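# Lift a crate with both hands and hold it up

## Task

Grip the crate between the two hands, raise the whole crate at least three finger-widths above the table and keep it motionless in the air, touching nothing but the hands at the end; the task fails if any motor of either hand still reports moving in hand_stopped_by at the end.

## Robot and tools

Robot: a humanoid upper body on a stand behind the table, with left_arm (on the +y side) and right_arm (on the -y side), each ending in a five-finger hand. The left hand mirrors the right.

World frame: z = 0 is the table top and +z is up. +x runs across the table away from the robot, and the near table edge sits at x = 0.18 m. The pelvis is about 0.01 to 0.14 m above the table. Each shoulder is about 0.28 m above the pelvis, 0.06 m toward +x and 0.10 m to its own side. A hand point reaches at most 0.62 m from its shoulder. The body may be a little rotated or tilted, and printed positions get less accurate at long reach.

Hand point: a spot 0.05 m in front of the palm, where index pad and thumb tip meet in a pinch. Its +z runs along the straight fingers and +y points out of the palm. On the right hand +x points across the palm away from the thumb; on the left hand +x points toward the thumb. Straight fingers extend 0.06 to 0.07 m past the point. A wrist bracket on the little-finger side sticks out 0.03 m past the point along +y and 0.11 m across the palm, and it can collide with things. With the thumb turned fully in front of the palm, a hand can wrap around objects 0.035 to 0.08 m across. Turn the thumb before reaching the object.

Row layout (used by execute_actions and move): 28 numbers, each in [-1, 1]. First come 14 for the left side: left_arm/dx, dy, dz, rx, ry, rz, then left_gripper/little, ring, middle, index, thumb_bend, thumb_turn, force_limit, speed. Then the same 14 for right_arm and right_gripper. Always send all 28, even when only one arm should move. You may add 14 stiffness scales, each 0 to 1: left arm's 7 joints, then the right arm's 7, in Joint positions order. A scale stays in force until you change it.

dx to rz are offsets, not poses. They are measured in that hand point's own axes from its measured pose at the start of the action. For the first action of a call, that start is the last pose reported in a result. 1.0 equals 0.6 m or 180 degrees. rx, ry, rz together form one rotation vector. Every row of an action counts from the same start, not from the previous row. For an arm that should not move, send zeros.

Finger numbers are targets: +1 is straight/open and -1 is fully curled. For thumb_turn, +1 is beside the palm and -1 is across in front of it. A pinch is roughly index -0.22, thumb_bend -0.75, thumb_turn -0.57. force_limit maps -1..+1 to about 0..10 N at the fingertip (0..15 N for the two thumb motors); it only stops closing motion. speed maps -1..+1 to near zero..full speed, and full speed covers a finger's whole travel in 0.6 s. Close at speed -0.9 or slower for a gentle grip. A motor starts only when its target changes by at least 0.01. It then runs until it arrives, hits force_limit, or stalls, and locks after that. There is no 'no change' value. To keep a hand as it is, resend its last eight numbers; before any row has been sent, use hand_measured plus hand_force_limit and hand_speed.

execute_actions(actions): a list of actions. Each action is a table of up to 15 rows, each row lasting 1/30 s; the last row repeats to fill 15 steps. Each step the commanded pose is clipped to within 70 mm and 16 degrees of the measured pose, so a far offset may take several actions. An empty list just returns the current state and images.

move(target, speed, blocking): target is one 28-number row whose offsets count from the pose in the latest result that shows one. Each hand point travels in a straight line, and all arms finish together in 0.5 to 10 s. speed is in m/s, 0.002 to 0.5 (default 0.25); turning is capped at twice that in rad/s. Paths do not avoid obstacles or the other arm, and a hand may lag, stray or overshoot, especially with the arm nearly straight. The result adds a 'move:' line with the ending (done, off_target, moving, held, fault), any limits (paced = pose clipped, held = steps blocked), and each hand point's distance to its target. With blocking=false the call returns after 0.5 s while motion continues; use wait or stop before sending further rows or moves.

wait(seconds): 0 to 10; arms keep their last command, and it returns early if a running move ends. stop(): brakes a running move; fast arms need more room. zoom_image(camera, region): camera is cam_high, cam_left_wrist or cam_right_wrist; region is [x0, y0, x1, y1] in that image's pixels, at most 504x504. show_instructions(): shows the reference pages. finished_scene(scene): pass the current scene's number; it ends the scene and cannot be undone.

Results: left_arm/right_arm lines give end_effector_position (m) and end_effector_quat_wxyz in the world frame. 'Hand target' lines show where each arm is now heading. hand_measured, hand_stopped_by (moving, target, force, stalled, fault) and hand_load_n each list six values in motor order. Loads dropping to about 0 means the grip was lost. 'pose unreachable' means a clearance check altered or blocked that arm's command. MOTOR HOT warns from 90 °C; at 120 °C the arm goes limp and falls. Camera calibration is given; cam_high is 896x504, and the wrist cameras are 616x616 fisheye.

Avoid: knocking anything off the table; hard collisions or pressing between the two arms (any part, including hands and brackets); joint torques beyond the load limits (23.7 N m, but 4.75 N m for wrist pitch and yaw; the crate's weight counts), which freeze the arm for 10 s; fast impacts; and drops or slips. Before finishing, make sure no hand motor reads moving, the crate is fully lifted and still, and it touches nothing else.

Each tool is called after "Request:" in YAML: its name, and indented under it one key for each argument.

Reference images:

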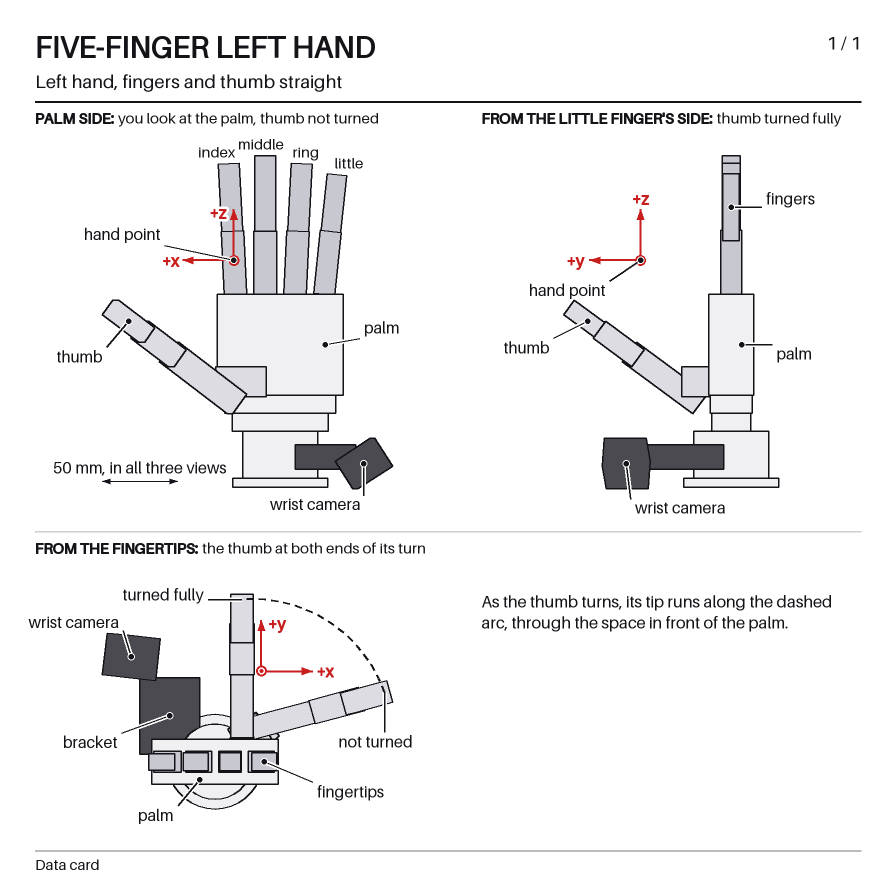

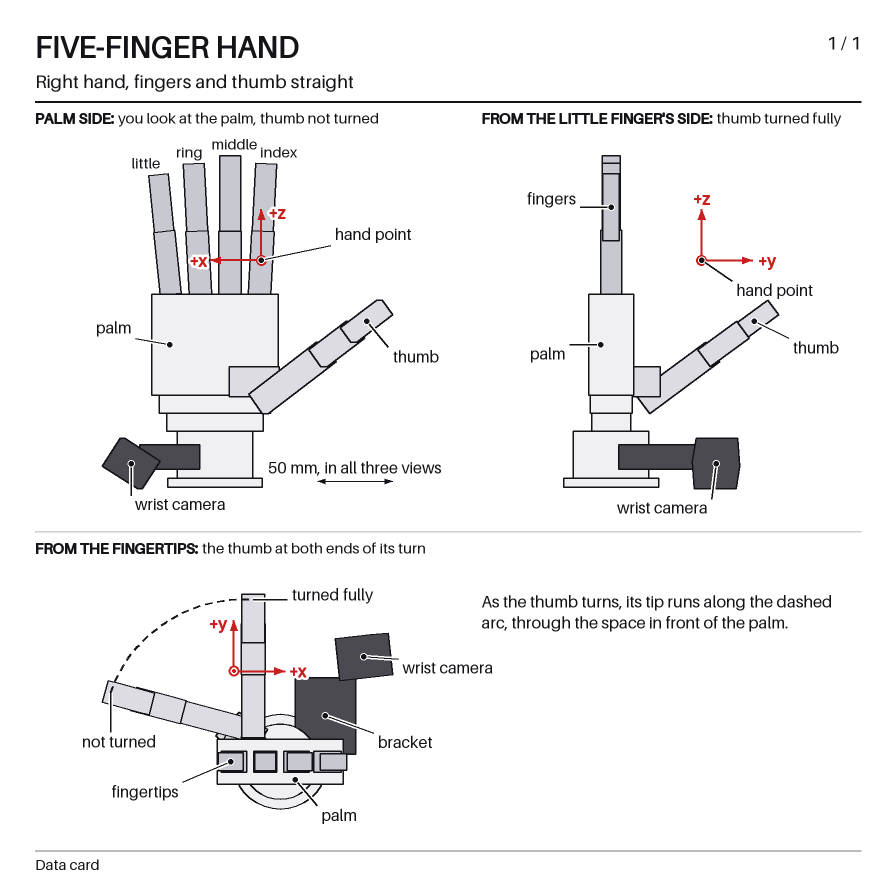

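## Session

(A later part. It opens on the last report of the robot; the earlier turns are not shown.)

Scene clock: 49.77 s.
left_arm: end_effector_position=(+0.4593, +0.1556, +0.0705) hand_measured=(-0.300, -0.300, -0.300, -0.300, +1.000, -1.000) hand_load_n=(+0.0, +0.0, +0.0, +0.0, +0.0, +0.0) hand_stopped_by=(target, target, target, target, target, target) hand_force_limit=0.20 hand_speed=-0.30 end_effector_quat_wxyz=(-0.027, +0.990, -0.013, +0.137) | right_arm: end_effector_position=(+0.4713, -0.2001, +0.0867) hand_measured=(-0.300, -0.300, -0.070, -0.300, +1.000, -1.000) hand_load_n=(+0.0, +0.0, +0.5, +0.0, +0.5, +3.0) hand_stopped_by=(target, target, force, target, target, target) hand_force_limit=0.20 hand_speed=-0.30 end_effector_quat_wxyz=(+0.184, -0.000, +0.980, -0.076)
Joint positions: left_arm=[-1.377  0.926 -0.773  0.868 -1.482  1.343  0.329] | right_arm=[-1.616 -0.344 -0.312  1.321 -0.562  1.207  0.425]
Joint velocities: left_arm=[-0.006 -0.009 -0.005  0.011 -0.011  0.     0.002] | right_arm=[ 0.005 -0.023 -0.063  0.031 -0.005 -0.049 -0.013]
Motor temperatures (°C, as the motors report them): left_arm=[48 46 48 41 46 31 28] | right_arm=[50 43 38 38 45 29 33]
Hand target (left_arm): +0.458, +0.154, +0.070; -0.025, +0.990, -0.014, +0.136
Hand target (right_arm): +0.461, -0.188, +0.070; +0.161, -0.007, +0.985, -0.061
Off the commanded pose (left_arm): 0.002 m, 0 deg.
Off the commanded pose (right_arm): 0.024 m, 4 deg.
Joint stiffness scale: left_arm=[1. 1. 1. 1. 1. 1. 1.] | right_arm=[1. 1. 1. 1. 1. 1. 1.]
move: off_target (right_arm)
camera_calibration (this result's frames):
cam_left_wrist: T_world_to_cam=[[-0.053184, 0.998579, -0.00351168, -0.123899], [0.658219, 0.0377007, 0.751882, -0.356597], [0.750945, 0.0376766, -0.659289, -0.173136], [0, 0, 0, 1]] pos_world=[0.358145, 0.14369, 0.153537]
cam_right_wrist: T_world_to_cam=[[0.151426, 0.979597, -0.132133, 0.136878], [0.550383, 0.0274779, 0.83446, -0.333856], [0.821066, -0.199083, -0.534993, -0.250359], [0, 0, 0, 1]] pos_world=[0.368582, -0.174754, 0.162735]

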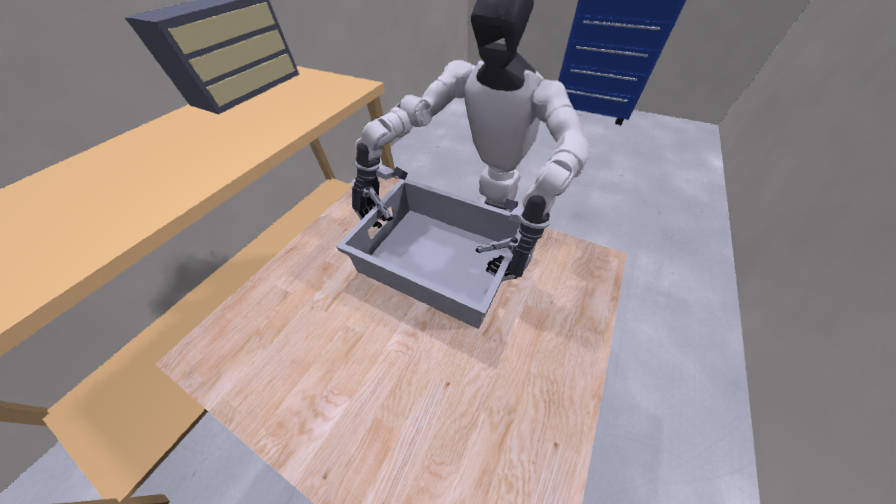

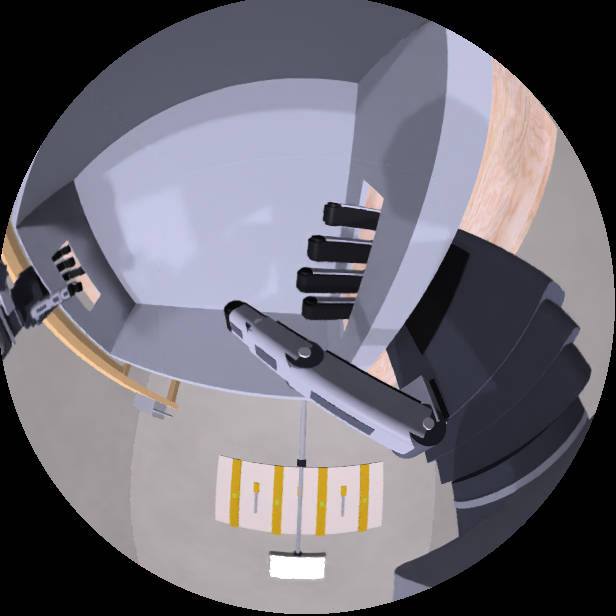

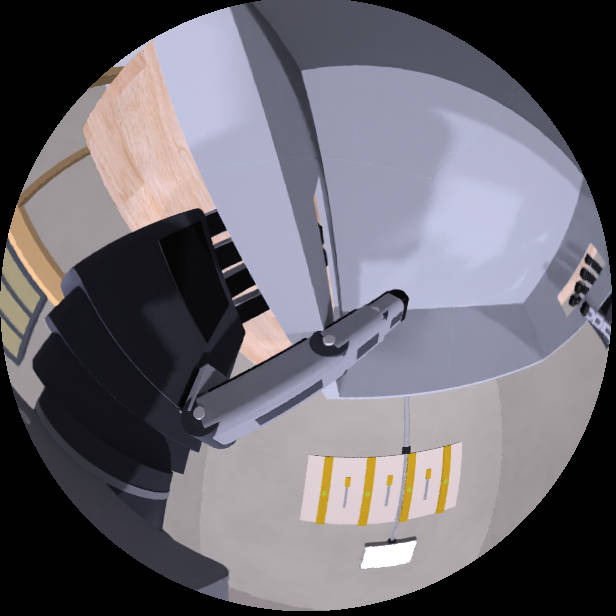

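Request:
move:
  target: [0,0,0,0,0,0,-0.6,-0.6,-0.6,-0.6,1,-1,0.5,-0.5,0,0.008,-0.005,0,0,0,-0.6,-0.6,-0.6,-0.6,1,-1,0.5,-0.5]
  speed: 0.03

Request:
zoom_image:
  camera: "cam_high"
  region: [320,150,560,340]

Scene clock: 52.97 s.
left_arm: end_effector_position=(+0.4557, +0.1558, +0.0664) hand_measured=(-0.600, -0.600, -0.600, -0.600, +1.000, -1.000) hand_load_n=(+0.0, +0.0, +0.0, +0.5, +0.0, +0.0) hand_stopped_by=(target, target, target, target, target, target) hand_force_limit=0.50 hand_speed=-0.50 end_effector_quat_wxyz=(-0.028, +0.991, -0.014, +0.130) | right_arm: end_effector_position=(+0.4691, -0.1982, +0.0871) hand_measured=(-0.600, -0.600, -0.538, -0.600, +1.000, -1.000) hand_load_n=(+0.0, +0.0, +7.5, -1.5, +0.5, +1.0) hand_stopped_by=(target, target, force, target, target, target) hand_force_limit=0.50 hand_speed=-0.50 end_effector_quat_wxyz=(+0.180, +0.003, +0.981, -0.079)
Joint positions: left_arm=[-1.37   0.924 -0.775  0.868 -1.483  1.349  0.329] | right_arm=[-1.58  -0.323 -0.274  1.221 -0.568  1.278  0.462]
Joint velocities: left_arm=[ 0.011  0.009 -0.008 -0.002  0.006  0.     0.   ] | right_arm=[ 0.078  0.025  0.072 -0.181 -0.009  0.083  0.081]
Motor temperatures (°C, as the motors report them): left_arm=[48 46 48 41 46 31 28] | right_arm=[50 43 38 38 45 29 33]
Hand target (left_arm): +0.459, +0.156, +0.071; -0.027, +0.990, -0.013, +0.137
Hand target (right_arm): +0.470, -0.195, +0.089; +0.183, +0.000, +0.980, -0.075
Off the commanded pose (left_arm): 0.005 m, 1 deg.
Off the commanded pose (right_arm): 0.004 m, 1 deg.
Joint stiffness scale: left_arm=[1. 1. 1. 1. 1. 1. 1.] | right_arm=[1. 1. 1. 1. 1. 1. 1.]
move: off_target (left_arm, right_arm)
camera_calibration (this result's frames):
cam_left_wrist: T_world_to_cam=[[-0.0509151, 0.998703, -0.000271155, -0.125529], [0.669073, 0.0343117, 0.742405, -0.354994], [0.741451, 0.0376181, -0.669952, -0.16816], [0, 0, 0, 1]] pos_world=[0.355808, 0.143873, 0.150856]
cam_right_wrist: T_world_to_cam=[[0.157537, 0.97787, -0.137665, 0.132641], [0.557384, 0.0270255, 0.829815, -0.335963], [0.815172, -0.207458, -0.540792, -0.246365], [0, 0, 0, 1]] pos_world=[0.367194, -0.171737, 0.163815]

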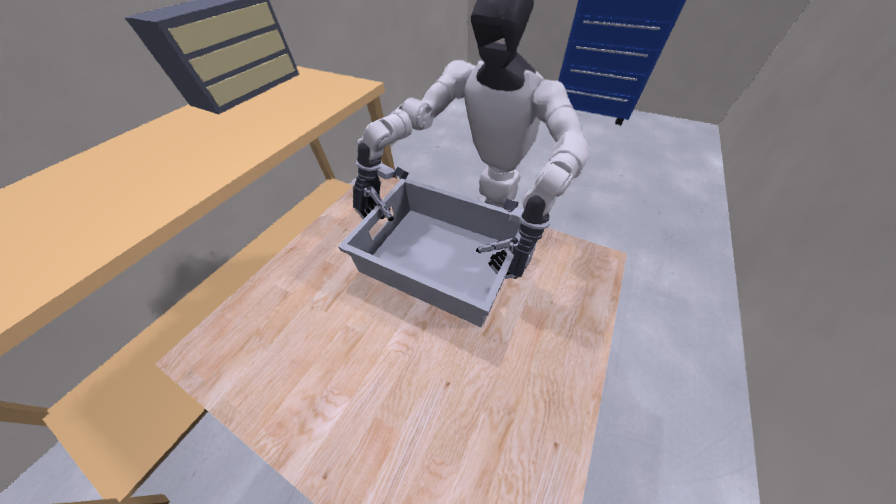

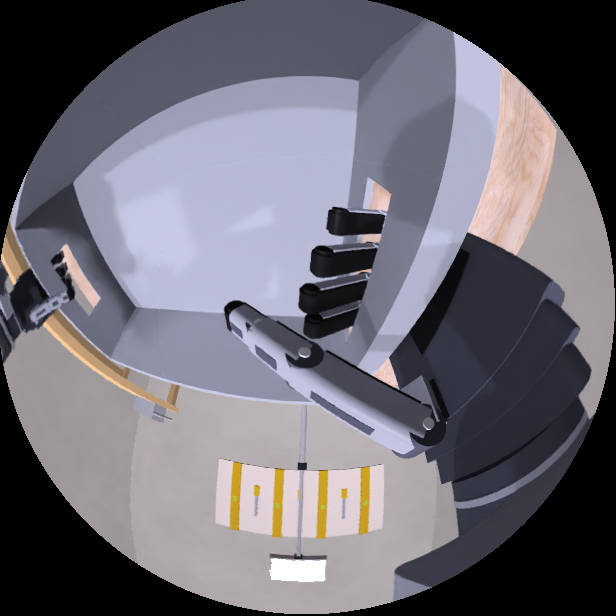

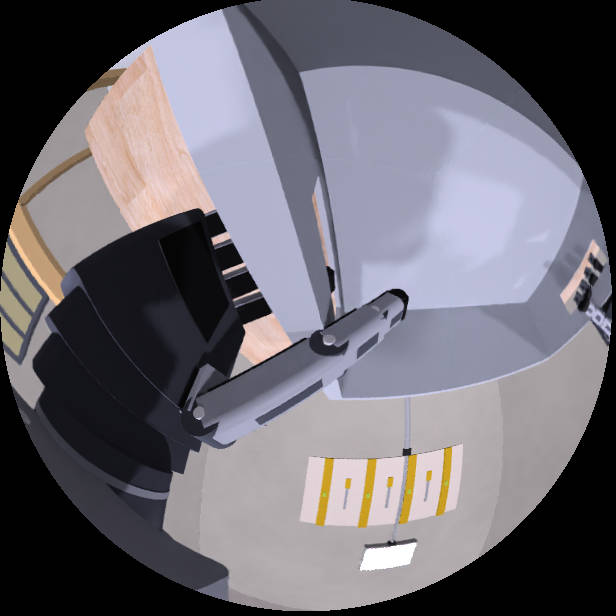

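Region (320, 150, 560, 340) of cam_high's 896x504 image, scaled by 2.100, with more detail than that image has; it fills the top 399 rows of this view, and the rest is white.

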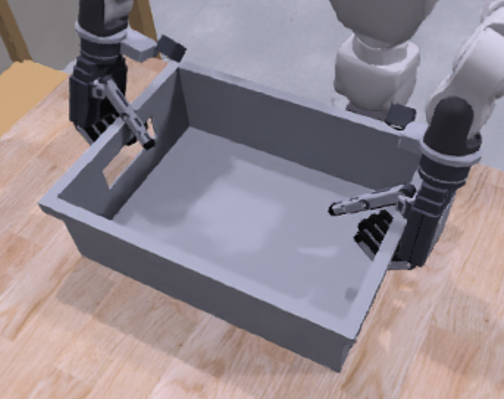

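Request:
move:
  target: [0,0,0,0,0,0,-0.6,-0.6,-0.6,-0.6,1,-1,0.5,-0.5,-0.045,0,0.015,0,0,0,-0.25,-0.25,-0.25,-0.25,1,-1,0.5,-0.5]
  speed: 0.03

Request:
move:
  target: [0,0,0,0,0,0,-0.6,-0.6,-0.6,-0.6,1,-1,0.5,-0.5,0,0.04,0.015,0,0,0,-0.25,-0.25,-0.25,-0.25,1,-1,0.5,-0.5]
  speed: 0.03

Request:
zoom_image:
  camera: "cam_high"
  region: [320,150,460,260]

Scene clock: 58.17 s.
left_arm: end_effector_position=(+0.4555, +0.1552, +0.0659) hand_measured=(-0.600, -0.600, -0.600, -0.600, +1.000, -1.000) hand_load_n=(+0.0, +0.0, +0.0, +0.0, +0.0, +0.0) hand_stopped_by=(target, target, target, target, target, target) hand_force_limit=0.50 hand_speed=-0.50 end_effector_quat_wxyz=(-0.028, +0.991, -0.015, +0.130) | right_arm: end_effector_position=(+0.5001, -0.1992, +0.0926) hand_measured=(-0.250, -0.250, -0.250, -0.250, +1.000, -1.000) hand_load_n=(+0.0, -1.0, +0.0, +0.0, +0.5, +0.5) hand_stopped_by=(target, target, target, target, target, target) hand_force_limit=0.50 hand_speed=-0.50 end_effector_quat_wxyz=(+0.247, +0.020, +0.965, -0.089)
Joint positions: left_arm=[-1.369  0.922 -0.775  0.868 -1.483  1.349  0.329] | right_arm=[-1.616 -0.325 -0.462  1.352 -0.513  1.058  0.207]
Joint velocities: left_arm=[ 0.     0.006  0.008  0.    -0.005  0.     0.   ] | right_arm=[ 0.012  0.005 -0.017 -0.009 -0.017  0.    -0.009]
Motor temperatures (°C, as the motors report them): left_arm=[49 46 48 41 46 31 28] | right_arm=[52 43 38 38 45 29 34]
Hand target (left_arm): +0.456, +0.156, +0.066; -0.028, +0.991, -0.014, +0.130
Hand target (right_arm): +0.497, -0.200, +0.088; +0.240, +0.019, +0.966, -0.093
Off the commanded pose (left_arm): 0.001 m, 0 deg.
Off the commanded pose (right_arm): 0.005 m, 8 deg.
Joint stiffness scale: left_arm=[1. 1. 1. 1. 1. 1. 1.] | right_arm=[1. 1. 1. 1. 1. 1. 1.]
joint sent to its limit (right arm) — the command would take joint 1 (shoulder pitch) past its lower limit, so that joint was sent only as far as its limit.
move: off_target (right_arm)
camera_calibration (this result's frames):
cam_left_wrist: T_world_to_cam=[[-0.0496613, 0.998766, -0.000848613, -0.125475], [0.670032, 0.0339459, 0.741555, -0.354765], [0.740669, 0.036258, -0.670891, -0.167616], [0, 0, 0, 1]] pos_world=[0.355621, 0.14344, 0.150519]
cam_right_wrist: T_world_to_cam=[[0.202186, 0.970923, -0.12818, 0.104915], [0.436504, 0.0278227, 0.899272, -0.30361], [0.87669, -0.237771, -0.418186, -0.317043], [0, 0, 0, 1]] pos_world=[0.389263, -0.168801, 0.153893]

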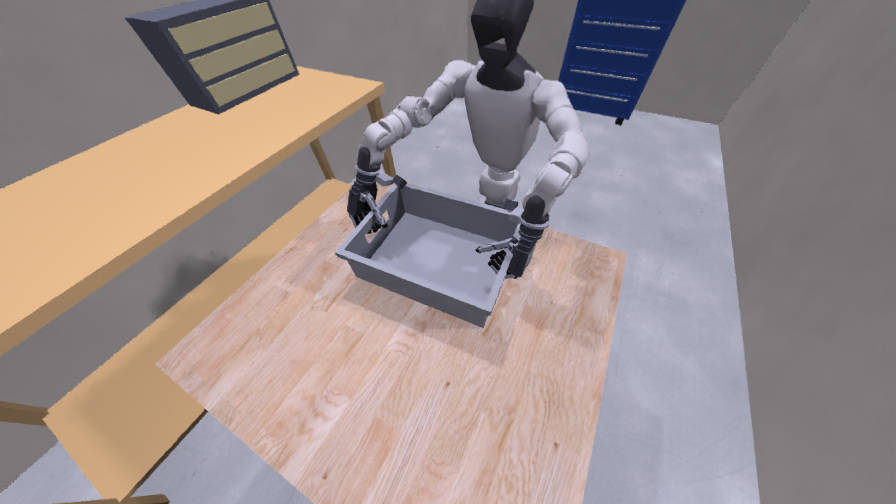

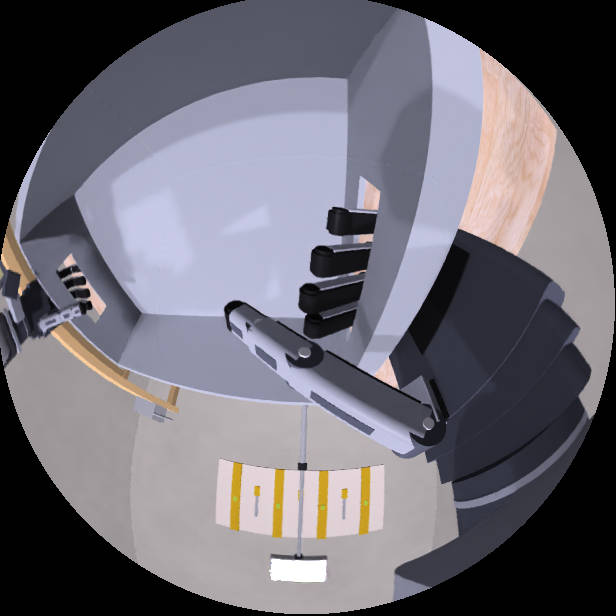

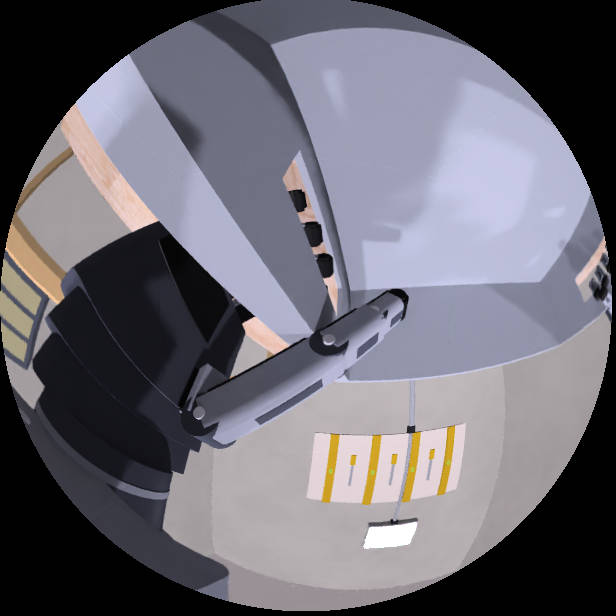

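Scene clock: 59.30 s.
left_arm: end_effector_position=(+0.4555, +0.1570, +0.0659) hand_measured=(-0.600, -0.600, -0.600, -0.600, +1.000, -1.000) hand_load_n=(+0.0, +0.0, +0.0, +0.0, +0.0, +0.0) hand_stopped_by=(target, target, target, target, target, target) hand_force_limit=0.50 hand_speed=-0.50 end_effector_quat_wxyz=(-0.029, +0.991, -0.013, +0.130) | right_arm: end_effector_position=(+0.5122, -0.1953, +0.0938) hand_measured=(-0.250, -0.250, -0.250, -0.250, +1.000, -1.000) hand_load_n=(+0.0, -3.0, +0.0, +0.0, +0.0, +1.0) hand_stopped_by=(target, target, target, target, target, target) hand_force_limit=0.50 hand_speed=-0.50 end_effector_quat_wxyz=(+0.270, +0.035, +0.956, -0.108)
Joint positions: left_arm=[-1.368  0.925 -0.775  0.869 -1.483  1.349  0.331] | right_arm=[-1.616 -0.283 -0.551  1.348 -0.512  1.01   0.068]
Joint velocities: left_arm=[ 0.009  0.011 -0.02  -0.005  0.006  0.     0.   ] | right_arm=[-0.018 -0.009 -0.021  0.032 -0.006 -0.028 -0.007]
Motor temperatures (°C, as the motors report them): left_arm=[50 46 48 41 46 31 28] | right_arm=[52 43 38 38 45 29 34]
Hand target (left_arm): +0.455, +0.155, +0.066; -0.028, +0.991, -0.015, +0.130
Hand target (right_arm): +0.505, -0.178, +0.082; +0.253, +0.024, +0.963, -0.089
Off the commanded pose (left_arm): 0.002 m, 0 deg.
Off the commanded pose (right_arm): 0.023 m, 4 deg.
Joint stiffness scale: left_arm=[1. 1. 1. 1. 1. 1. 1.] | right_arm=[1. 1. 1. 1. 1. 1. 1.]
move: off_target (right_arm)
camera_calibration (this result's frames):
cam_left_wrist: T_world_to_cam=[[-0.0532654, 0.998578, 0.00226902, -0.125848], [0.669875, 0.0340467, 0.741693, -0.354734], [0.740561, 0.0410265, -0.670736, -0.168405], [0, 0, 0, 1]] pos_world=[0.355638, 0.144656, 0.150434]
cam_right_wrist: T_world_to_cam=[[0.243128, 0.958445, -0.149237, 0.0774063], [0.392953, 0.0433431, 0.918537, -0.286555], [0.886835, -0.281965, -0.366086, -0.344907], [0, 0, 0, 1]] pos_world=[0.399659, -0.159021, 0.148498]

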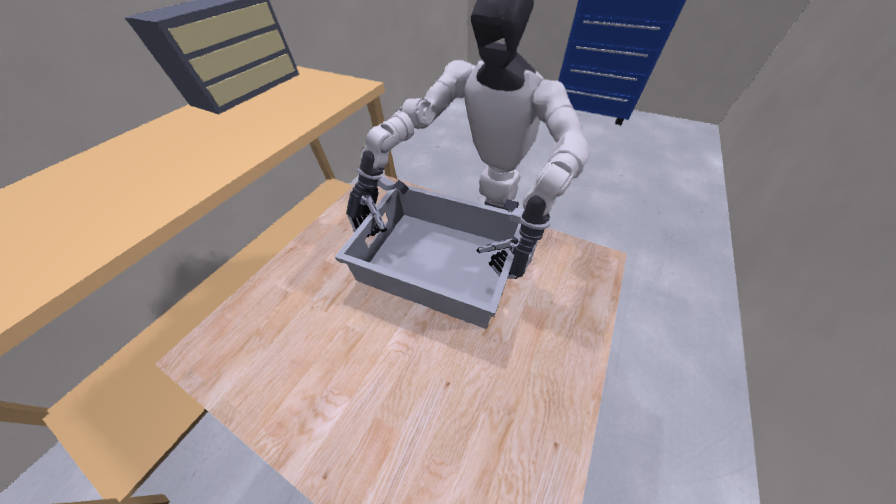

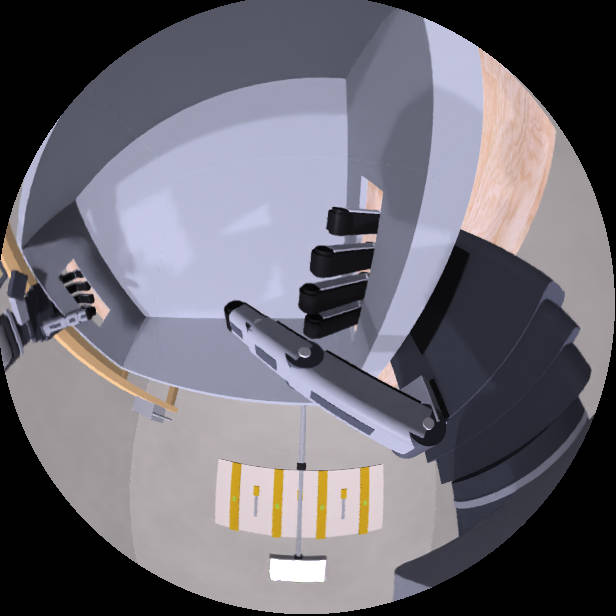

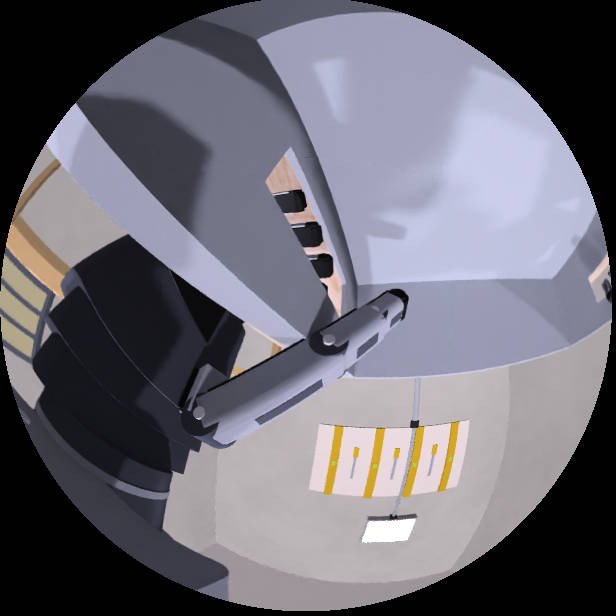

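Region (320, 150, 460, 260) of cam_high's 896x504 image, scaled by 3.600, with more detail than that image has; it fills the top 396 rows of this view, and the rest is white.

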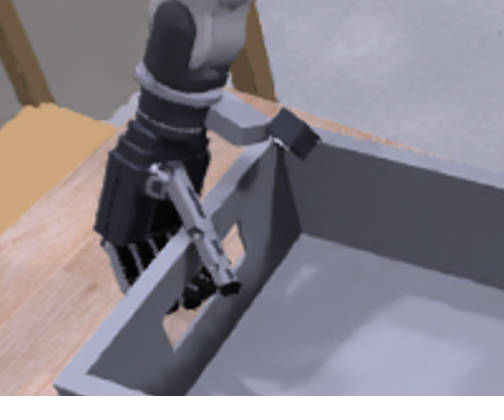

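Request:
move:
  target: [0,0,0,0,0,0,-0.6,-0.6,-0.6,-0.6,1,-1,0.5,-0.5,0.01,0.015,0,-0.12,0,0,-0.25,-0.25,-0.25,-0.25,1,-1,0.5,-0.5]
  speed: 0.05

Request:
zoom_image:
  camera: "cam_high"
  region: [320,150,460,260]

Scene clock: 65.80 s.
left_arm: end_effector_position=(+0.4555, +0.1571, +0.0659) hand_measured=(-0.600, -0.600, -0.600, -0.600, +1.000, -1.000) hand_load_n=(+0.0, +0.0, +0.0, +0.0, +0.0, +0.0) hand_stopped_by=(target, target, target, target, target, target) hand_force_limit=0.50 hand_speed=-0.50 end_effector_quat_wxyz=(-0.030, +0.991, -0.013, +0.130) | right_arm: end_effector_position=(+0.5130, -0.1936, +0.1021) hand_measured=(-0.250, -0.250, -0.250, -0.250, +1.000, -1.000) hand_load_n=(+1.5, +0.0, +0.0, +0.0, +1.0, +6.5) hand_stopped_by=(target, target, target, target, target, target) hand_force_limit=0.50 hand_speed=-0.50 end_effector_quat_wxyz=(+0.330, +0.005, +0.943, +0.029)
Joint positions: left_arm=[-1.368  0.925 -0.775  0.869 -1.483  1.349  0.331] | right_arm=[-1.515 -0.412 -0.584  1.373 -0.554  0.784  0.465]
Joint velocities: left_arm=[-0.008  0.008 -0.011  0.    -0.003  0.     0.   ] | right_arm=[-0.012  0.003 -0.029  0.    -0.018  0.     0.002]
Motor temperatures (°C, as the motors report them): left_arm=[50 46 48 41 46 31 28] | right_arm=[52 42 38 38 45 29 34]
Hand target (left_arm): +0.455, +0.157, +0.066; -0.029, +0.991, -0.013, +0.130
Hand target (right_arm): +0.505, -0.186, +0.087; +0.313, +0.006, +0.949, +0.043
Off the commanded pose (left_arm): 0.000 m, 0 deg.
Off the commanded pose (right_arm): 0.016 m, 9 deg.
Joint stiffness scale: left_arm=[1. 1. 1. 1. 1. 1. 1.] | right_arm=[1. 1. 1. 1. 1. 1. 1.]
move: off_target (right_arm)
camera_calibration (this result's frames):
cam_left_wrist: T_world_to_cam=[[-0.0533968, 0.998571, 0.00238172, -0.125863], [0.669847, 0.0340498, 0.741718, -0.354737], [0.740577, 0.0412008, -0.670707, -0.168442], [0, 0, 0, 1]] pos_world=[0.355643, 0.144702, 0.15044]
cam_right_wrist: T_world_to_cam=[[0.104765, 0.988444, 0.109559, 0.127147], [0.280718, -0.135078, 0.950237, -0.274771], [0.954055, -0.0687966, -0.291626, -0.342923], [0, 0, 0, 1]] pos_world=[0.39098, -0.186385, 0.147163]

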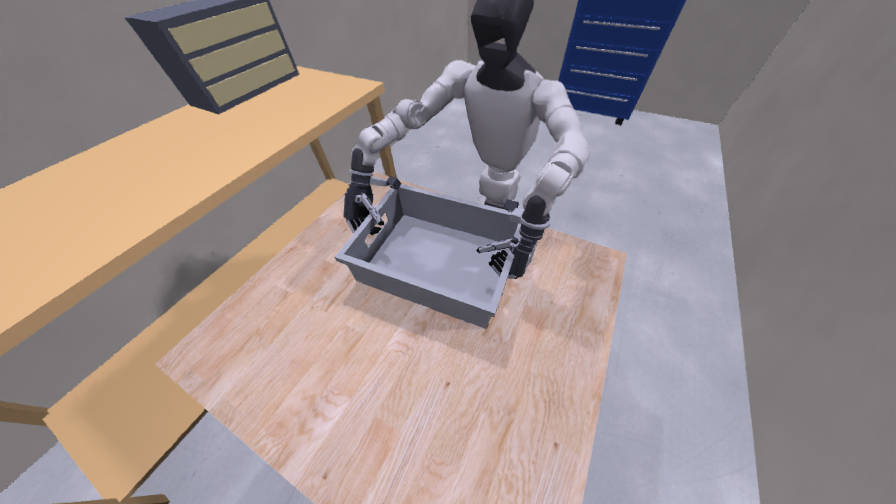

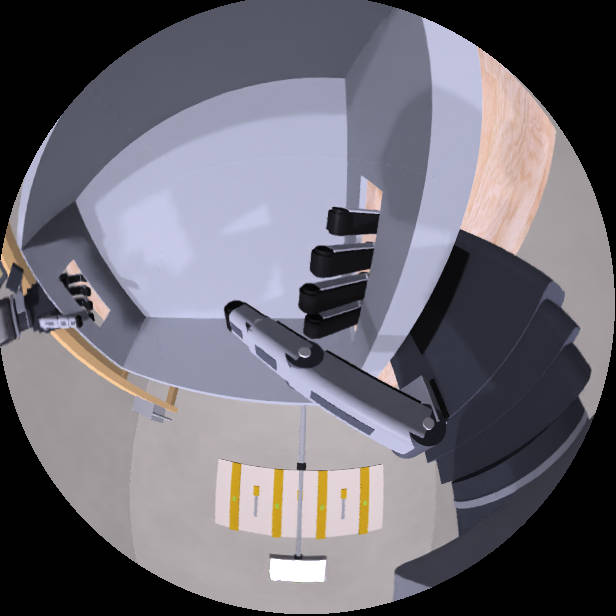

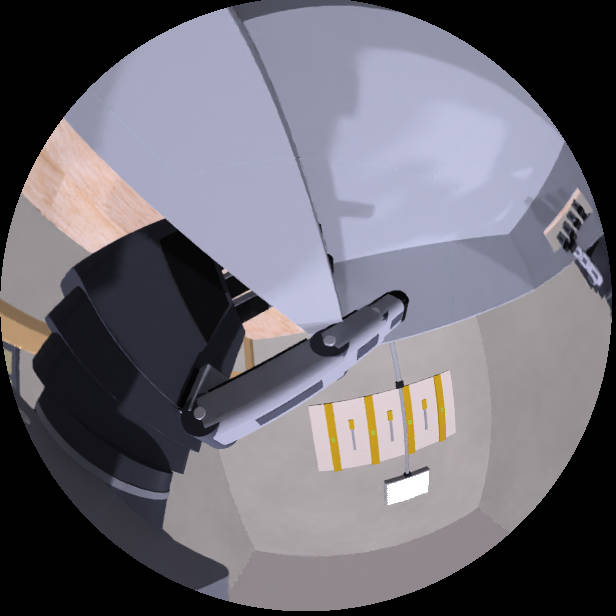

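Region (320, 150, 460, 260) of cam_high's 896x504 image, scaled by 3.600, with more detail than that image has; it fills the top 396 rows of this view, and the rest is white.

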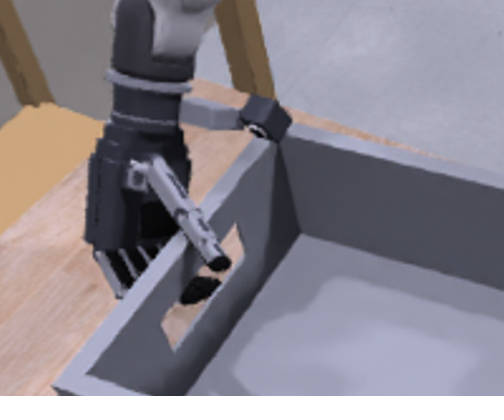

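Request:
move:
  target: [0,0,0,0,0,0,-0.6,-0.6,-0.6,-0.6,1,-1,0.5,-0.5,0.025,0,0,0,0.13,0,-0.25,-0.25,-0.25,-0.25,1,-1,0.5,-0.5]
  speed: 0.06

Request:
zoom_image:
  camera: "cam_high"
  region: [320,150,460,260]

Scene clock: 71.20 s.
left_arm: end_effector_position=(+0.4555, +0.1571, +0.0659) hand_measured=(-0.600, -0.600, -0.600, -0.600, +1.000, -1.000) hand_load_n=(+0.0, +0.0, +0.0, +0.0, +0.0, +0.0) hand_stopped_by=(target, target, target, target, target, target) hand_force_limit=0.50 hand_speed=-0.50 end_effector_quat_wxyz=(-0.030, +0.991, -0.013, +0.130) | right_arm: end_effector_position=(+0.5051, -0.1993, +0.0988) hand_measured=(-0.250, -0.250, -0.250, -0.250, +1.000, -1.000) hand_load_n=(+0.5, +0.0, +0.0, +0.0, +0.0, +0.5) hand_stopped_by=(target, target, target, target, target, target) hand_force_limit=0.50 hand_speed=-0.50 end_effector_quat_wxyz=(+0.273, +0.044, +0.961, -0.021)
Joint positions: left_arm=[-1.368  0.925 -0.775  0.869 -1.483  1.349  0.331] | right_arm=[-1.594 -0.379 -0.598  1.373 -0.561  0.983  0.301]
Joint velocities: left_arm=[-0.026  0.006 -0.005  0.008  0.     0.     0.   ] | right_arm=[ 0.    -0.005 -0.012 -0.018  0.     0.    -0.002]
Motor temperatures (°C, as the motors report them): left_arm=[51 46 48 41 46 31 28] | right_arm=[53 42 38 38 45 29 34]
Hand target (left_arm): +0.455, +0.157, +0.066; -0.030, +0.991, -0.013, +0.130
Hand target (right_arm): +0.502, -0.194, +0.093; +0.264, +0.041, +0.964, -0.016
Off the commanded pose (left_arm): 0.000 m, 0 deg.
Off the commanded pose (right_arm): 0.009 m, 18 deg; orientation clipped at the last step of the last action.
Joint stiffness scale: left_arm=[1. 1. 1. 1. 1. 1. 1.] | right_arm=[1. 1. 1. 1. 1. 1. 1.]
move: off_target (right_arm); limits=paced
camera_calibration (this result's frames):
cam_left_wrist: T_world_to_cam=[[-0.0534861, 0.998566, 0.00242106, -0.125869], [0.66982, 0.0340791, 0.741741, -0.354746], [0.740595, 0.0412945, -0.670682, -0.168463], [0, 0, 0, 1]] pos_world=[0.355647, 0.144734, 0.15045]
cam_right_wrist: T_world_to_cam=[[0.213537, 0.976705, 0.0211779, 0.085409], [0.383382, -0.103718, 0.917748, -0.312561], [0.898566, -0.187854, -0.396599, -0.322058], [0, 0, 0, 1]] pos_world=[0.390982, -0.176337, 0.157315]

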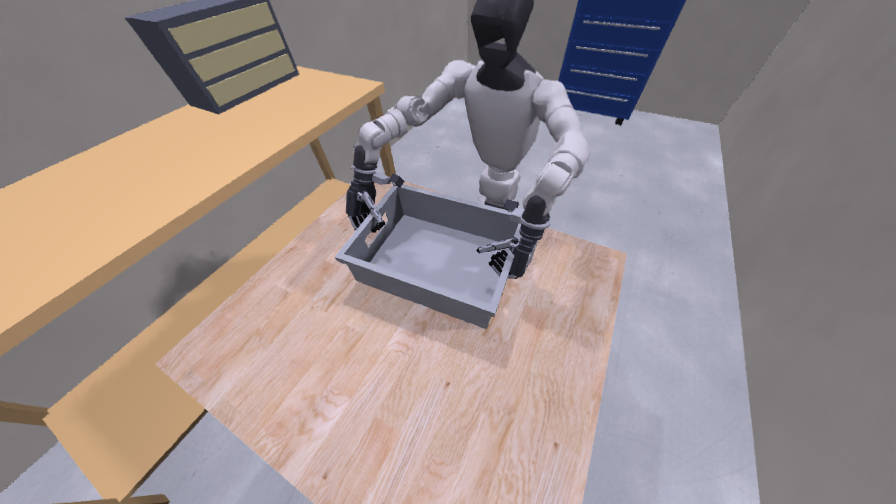

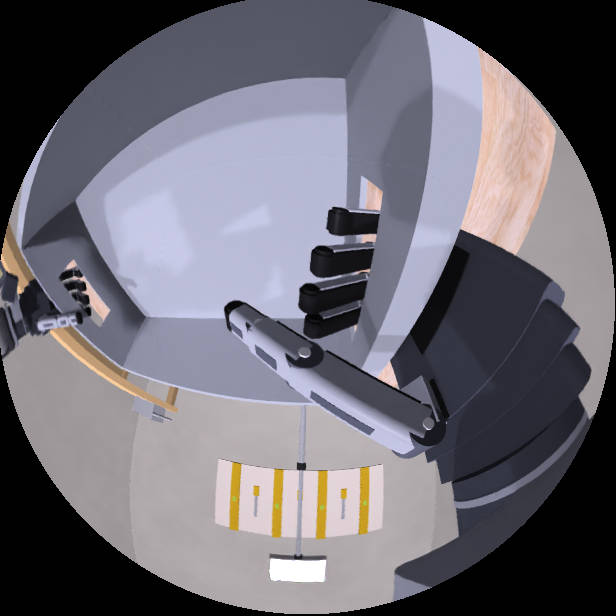

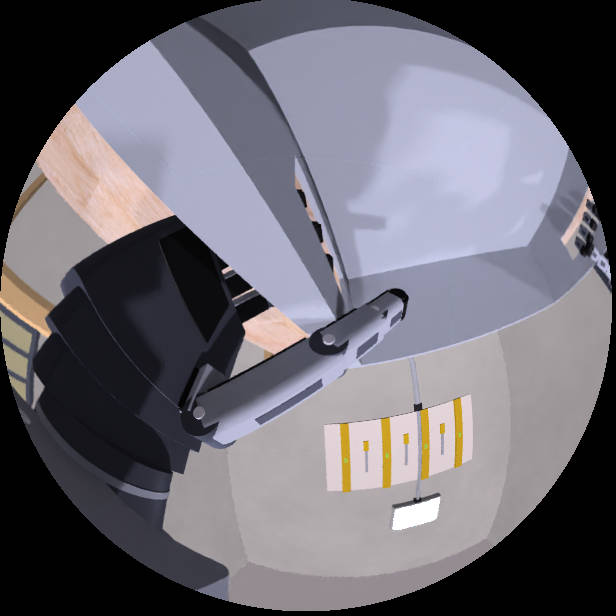

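Region (320, 150, 460, 260) of cam_high's 896x504 image, scaled by 3.600, with more detail than that image has; it fills the top 396 rows of this view, and the rest is white.

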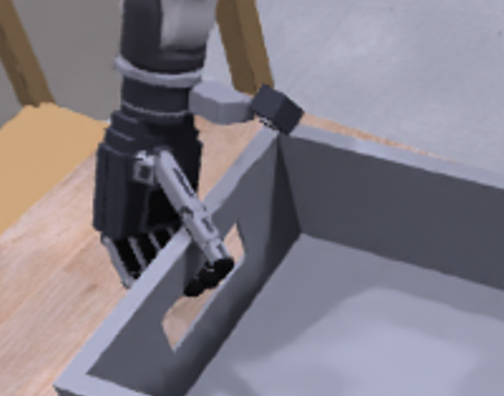

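Request:
move:
  target: [0,0,0,0,0,0,-0.9,-0.9,-0.9,-0.9,-0.6,-1,0.6,-0.5,0,0.015,0,0,0,0,-0.7,-0.7,-0.7,-0.7,-0.8,-1,0.6,-0.5]
  speed: 0.03

Request:
zoom_image:
  camera: "cam_high"
  region: [320,150,560,340]

Scene clock: 75.97 s.
left_arm: end_effector_position=(+0.4517, +0.1575, +0.0612) hand_measured=(-0.900, -0.900, -0.900, -0.900, +0.004, -1.000) hand_load_n=(+0.0, +0.0, -2.0, +0.5, +12.5, +3.0) hand_stopped_by=(target, target, target, target, force, target) hand_force_limit=0.60 hand_speed=-0.50 end_effector_quat_wxyz=(-0.031, +0.992, -0.014, +0.122) | right_arm: end_effector_position=(+0.5036, -0.1949, +0.0953) hand_measured=(-0.700, -0.688, -0.464, -0.550, +0.672, -1.000) hand_load_n=(+0.0, +10.5, +5.0, +8.0, +11.5, +7.0) hand_stopped_by=(target, force, force, force, force, target) hand_force_limit=0.60 hand_speed=-0.50 end_effector_quat_wxyz=(+0.264, +0.044, +0.963, -0.028)
Joint positions: left_arm=[-1.358  0.922 -0.777  0.869 -1.483  1.353  0.331] | right_arm=[-1.6   -0.36  -0.605  1.373 -0.561  1.003  0.267]
Joint velocities: left_arm=[ 0.003  0.006  0.002 -0.006  0.     0.     0.   ] | right_arm=[ 0.006  0.002 -0.002  0.002  0.008  0.     0.   ]
Motor temperatures (°C, as the motors report them): left_arm=[51 46 48 41 46 31 28] | right_arm=[54 42 38 38 45 29 34]
Hand target (left_arm): +0.455, +0.157, +0.066; -0.030, +0.991, -0.013, +0.130
Hand target (right_arm): +0.506, -0.191, +0.099; +0.270, +0.043, +0.962, -0.020
Off the commanded pose (left_arm): 0.006 m, 1 deg.
Off the commanded pose (right_arm): 0.006 m, 1 deg.
Joint stiffness scale: left_arm=[1. 1. 1. 1. 1. 1. 1.] | right_arm=[1. 1. 1. 1. 1. 1. 1.]
move: off_target (left_arm, right_arm)
camera_calibration (this result's frames):
cam_left_wrist: T_world_to_cam=[[-0.0520223, 0.998629, 0.00575474, -0.127323], [0.681015, 0.0312607, 0.731602, -0.352702], [0.730419, 0.0419787, -0.681708, -0.163715], [0, 0, 0, 1]] pos_world=[0.353152, 0.145047, 0.147164]
cam_right_wrist: T_world_to_cam=[[0.218638, 0.975788, 0.00585692, 0.0802392], [0.399662, -0.0950219, 0.911724, -0.314283], [0.890207, -0.196997, -0.410761, -0.317549], [0, 0, 0, 1]] pos_world=[0.390747, -0.170716, 0.155633]

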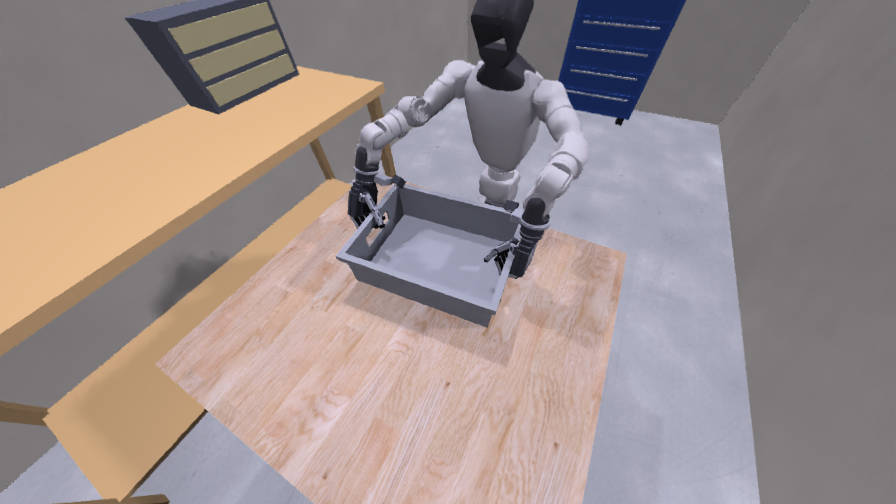

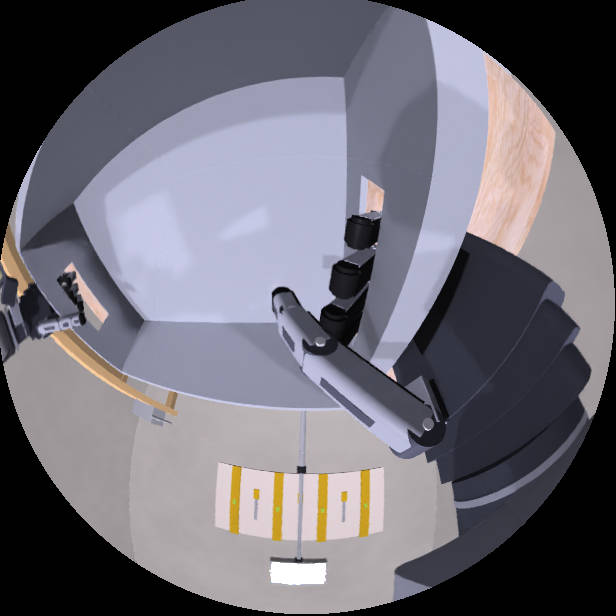

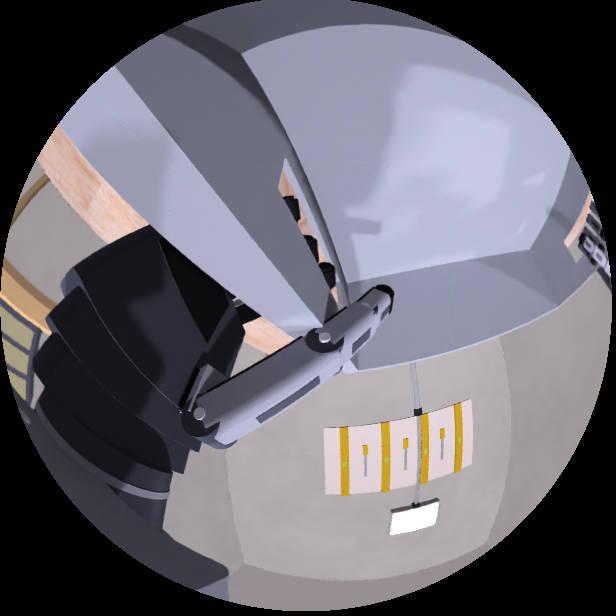

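Region (320, 150, 560, 340) of cam_high's 896x504 image, scaled by 2.100, with more detail than that image has; it fills the top 399 rows of this view, and the rest is white.

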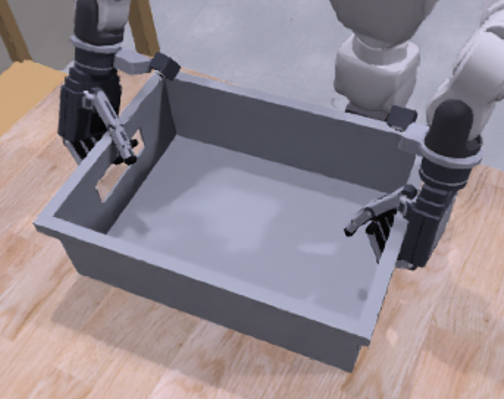

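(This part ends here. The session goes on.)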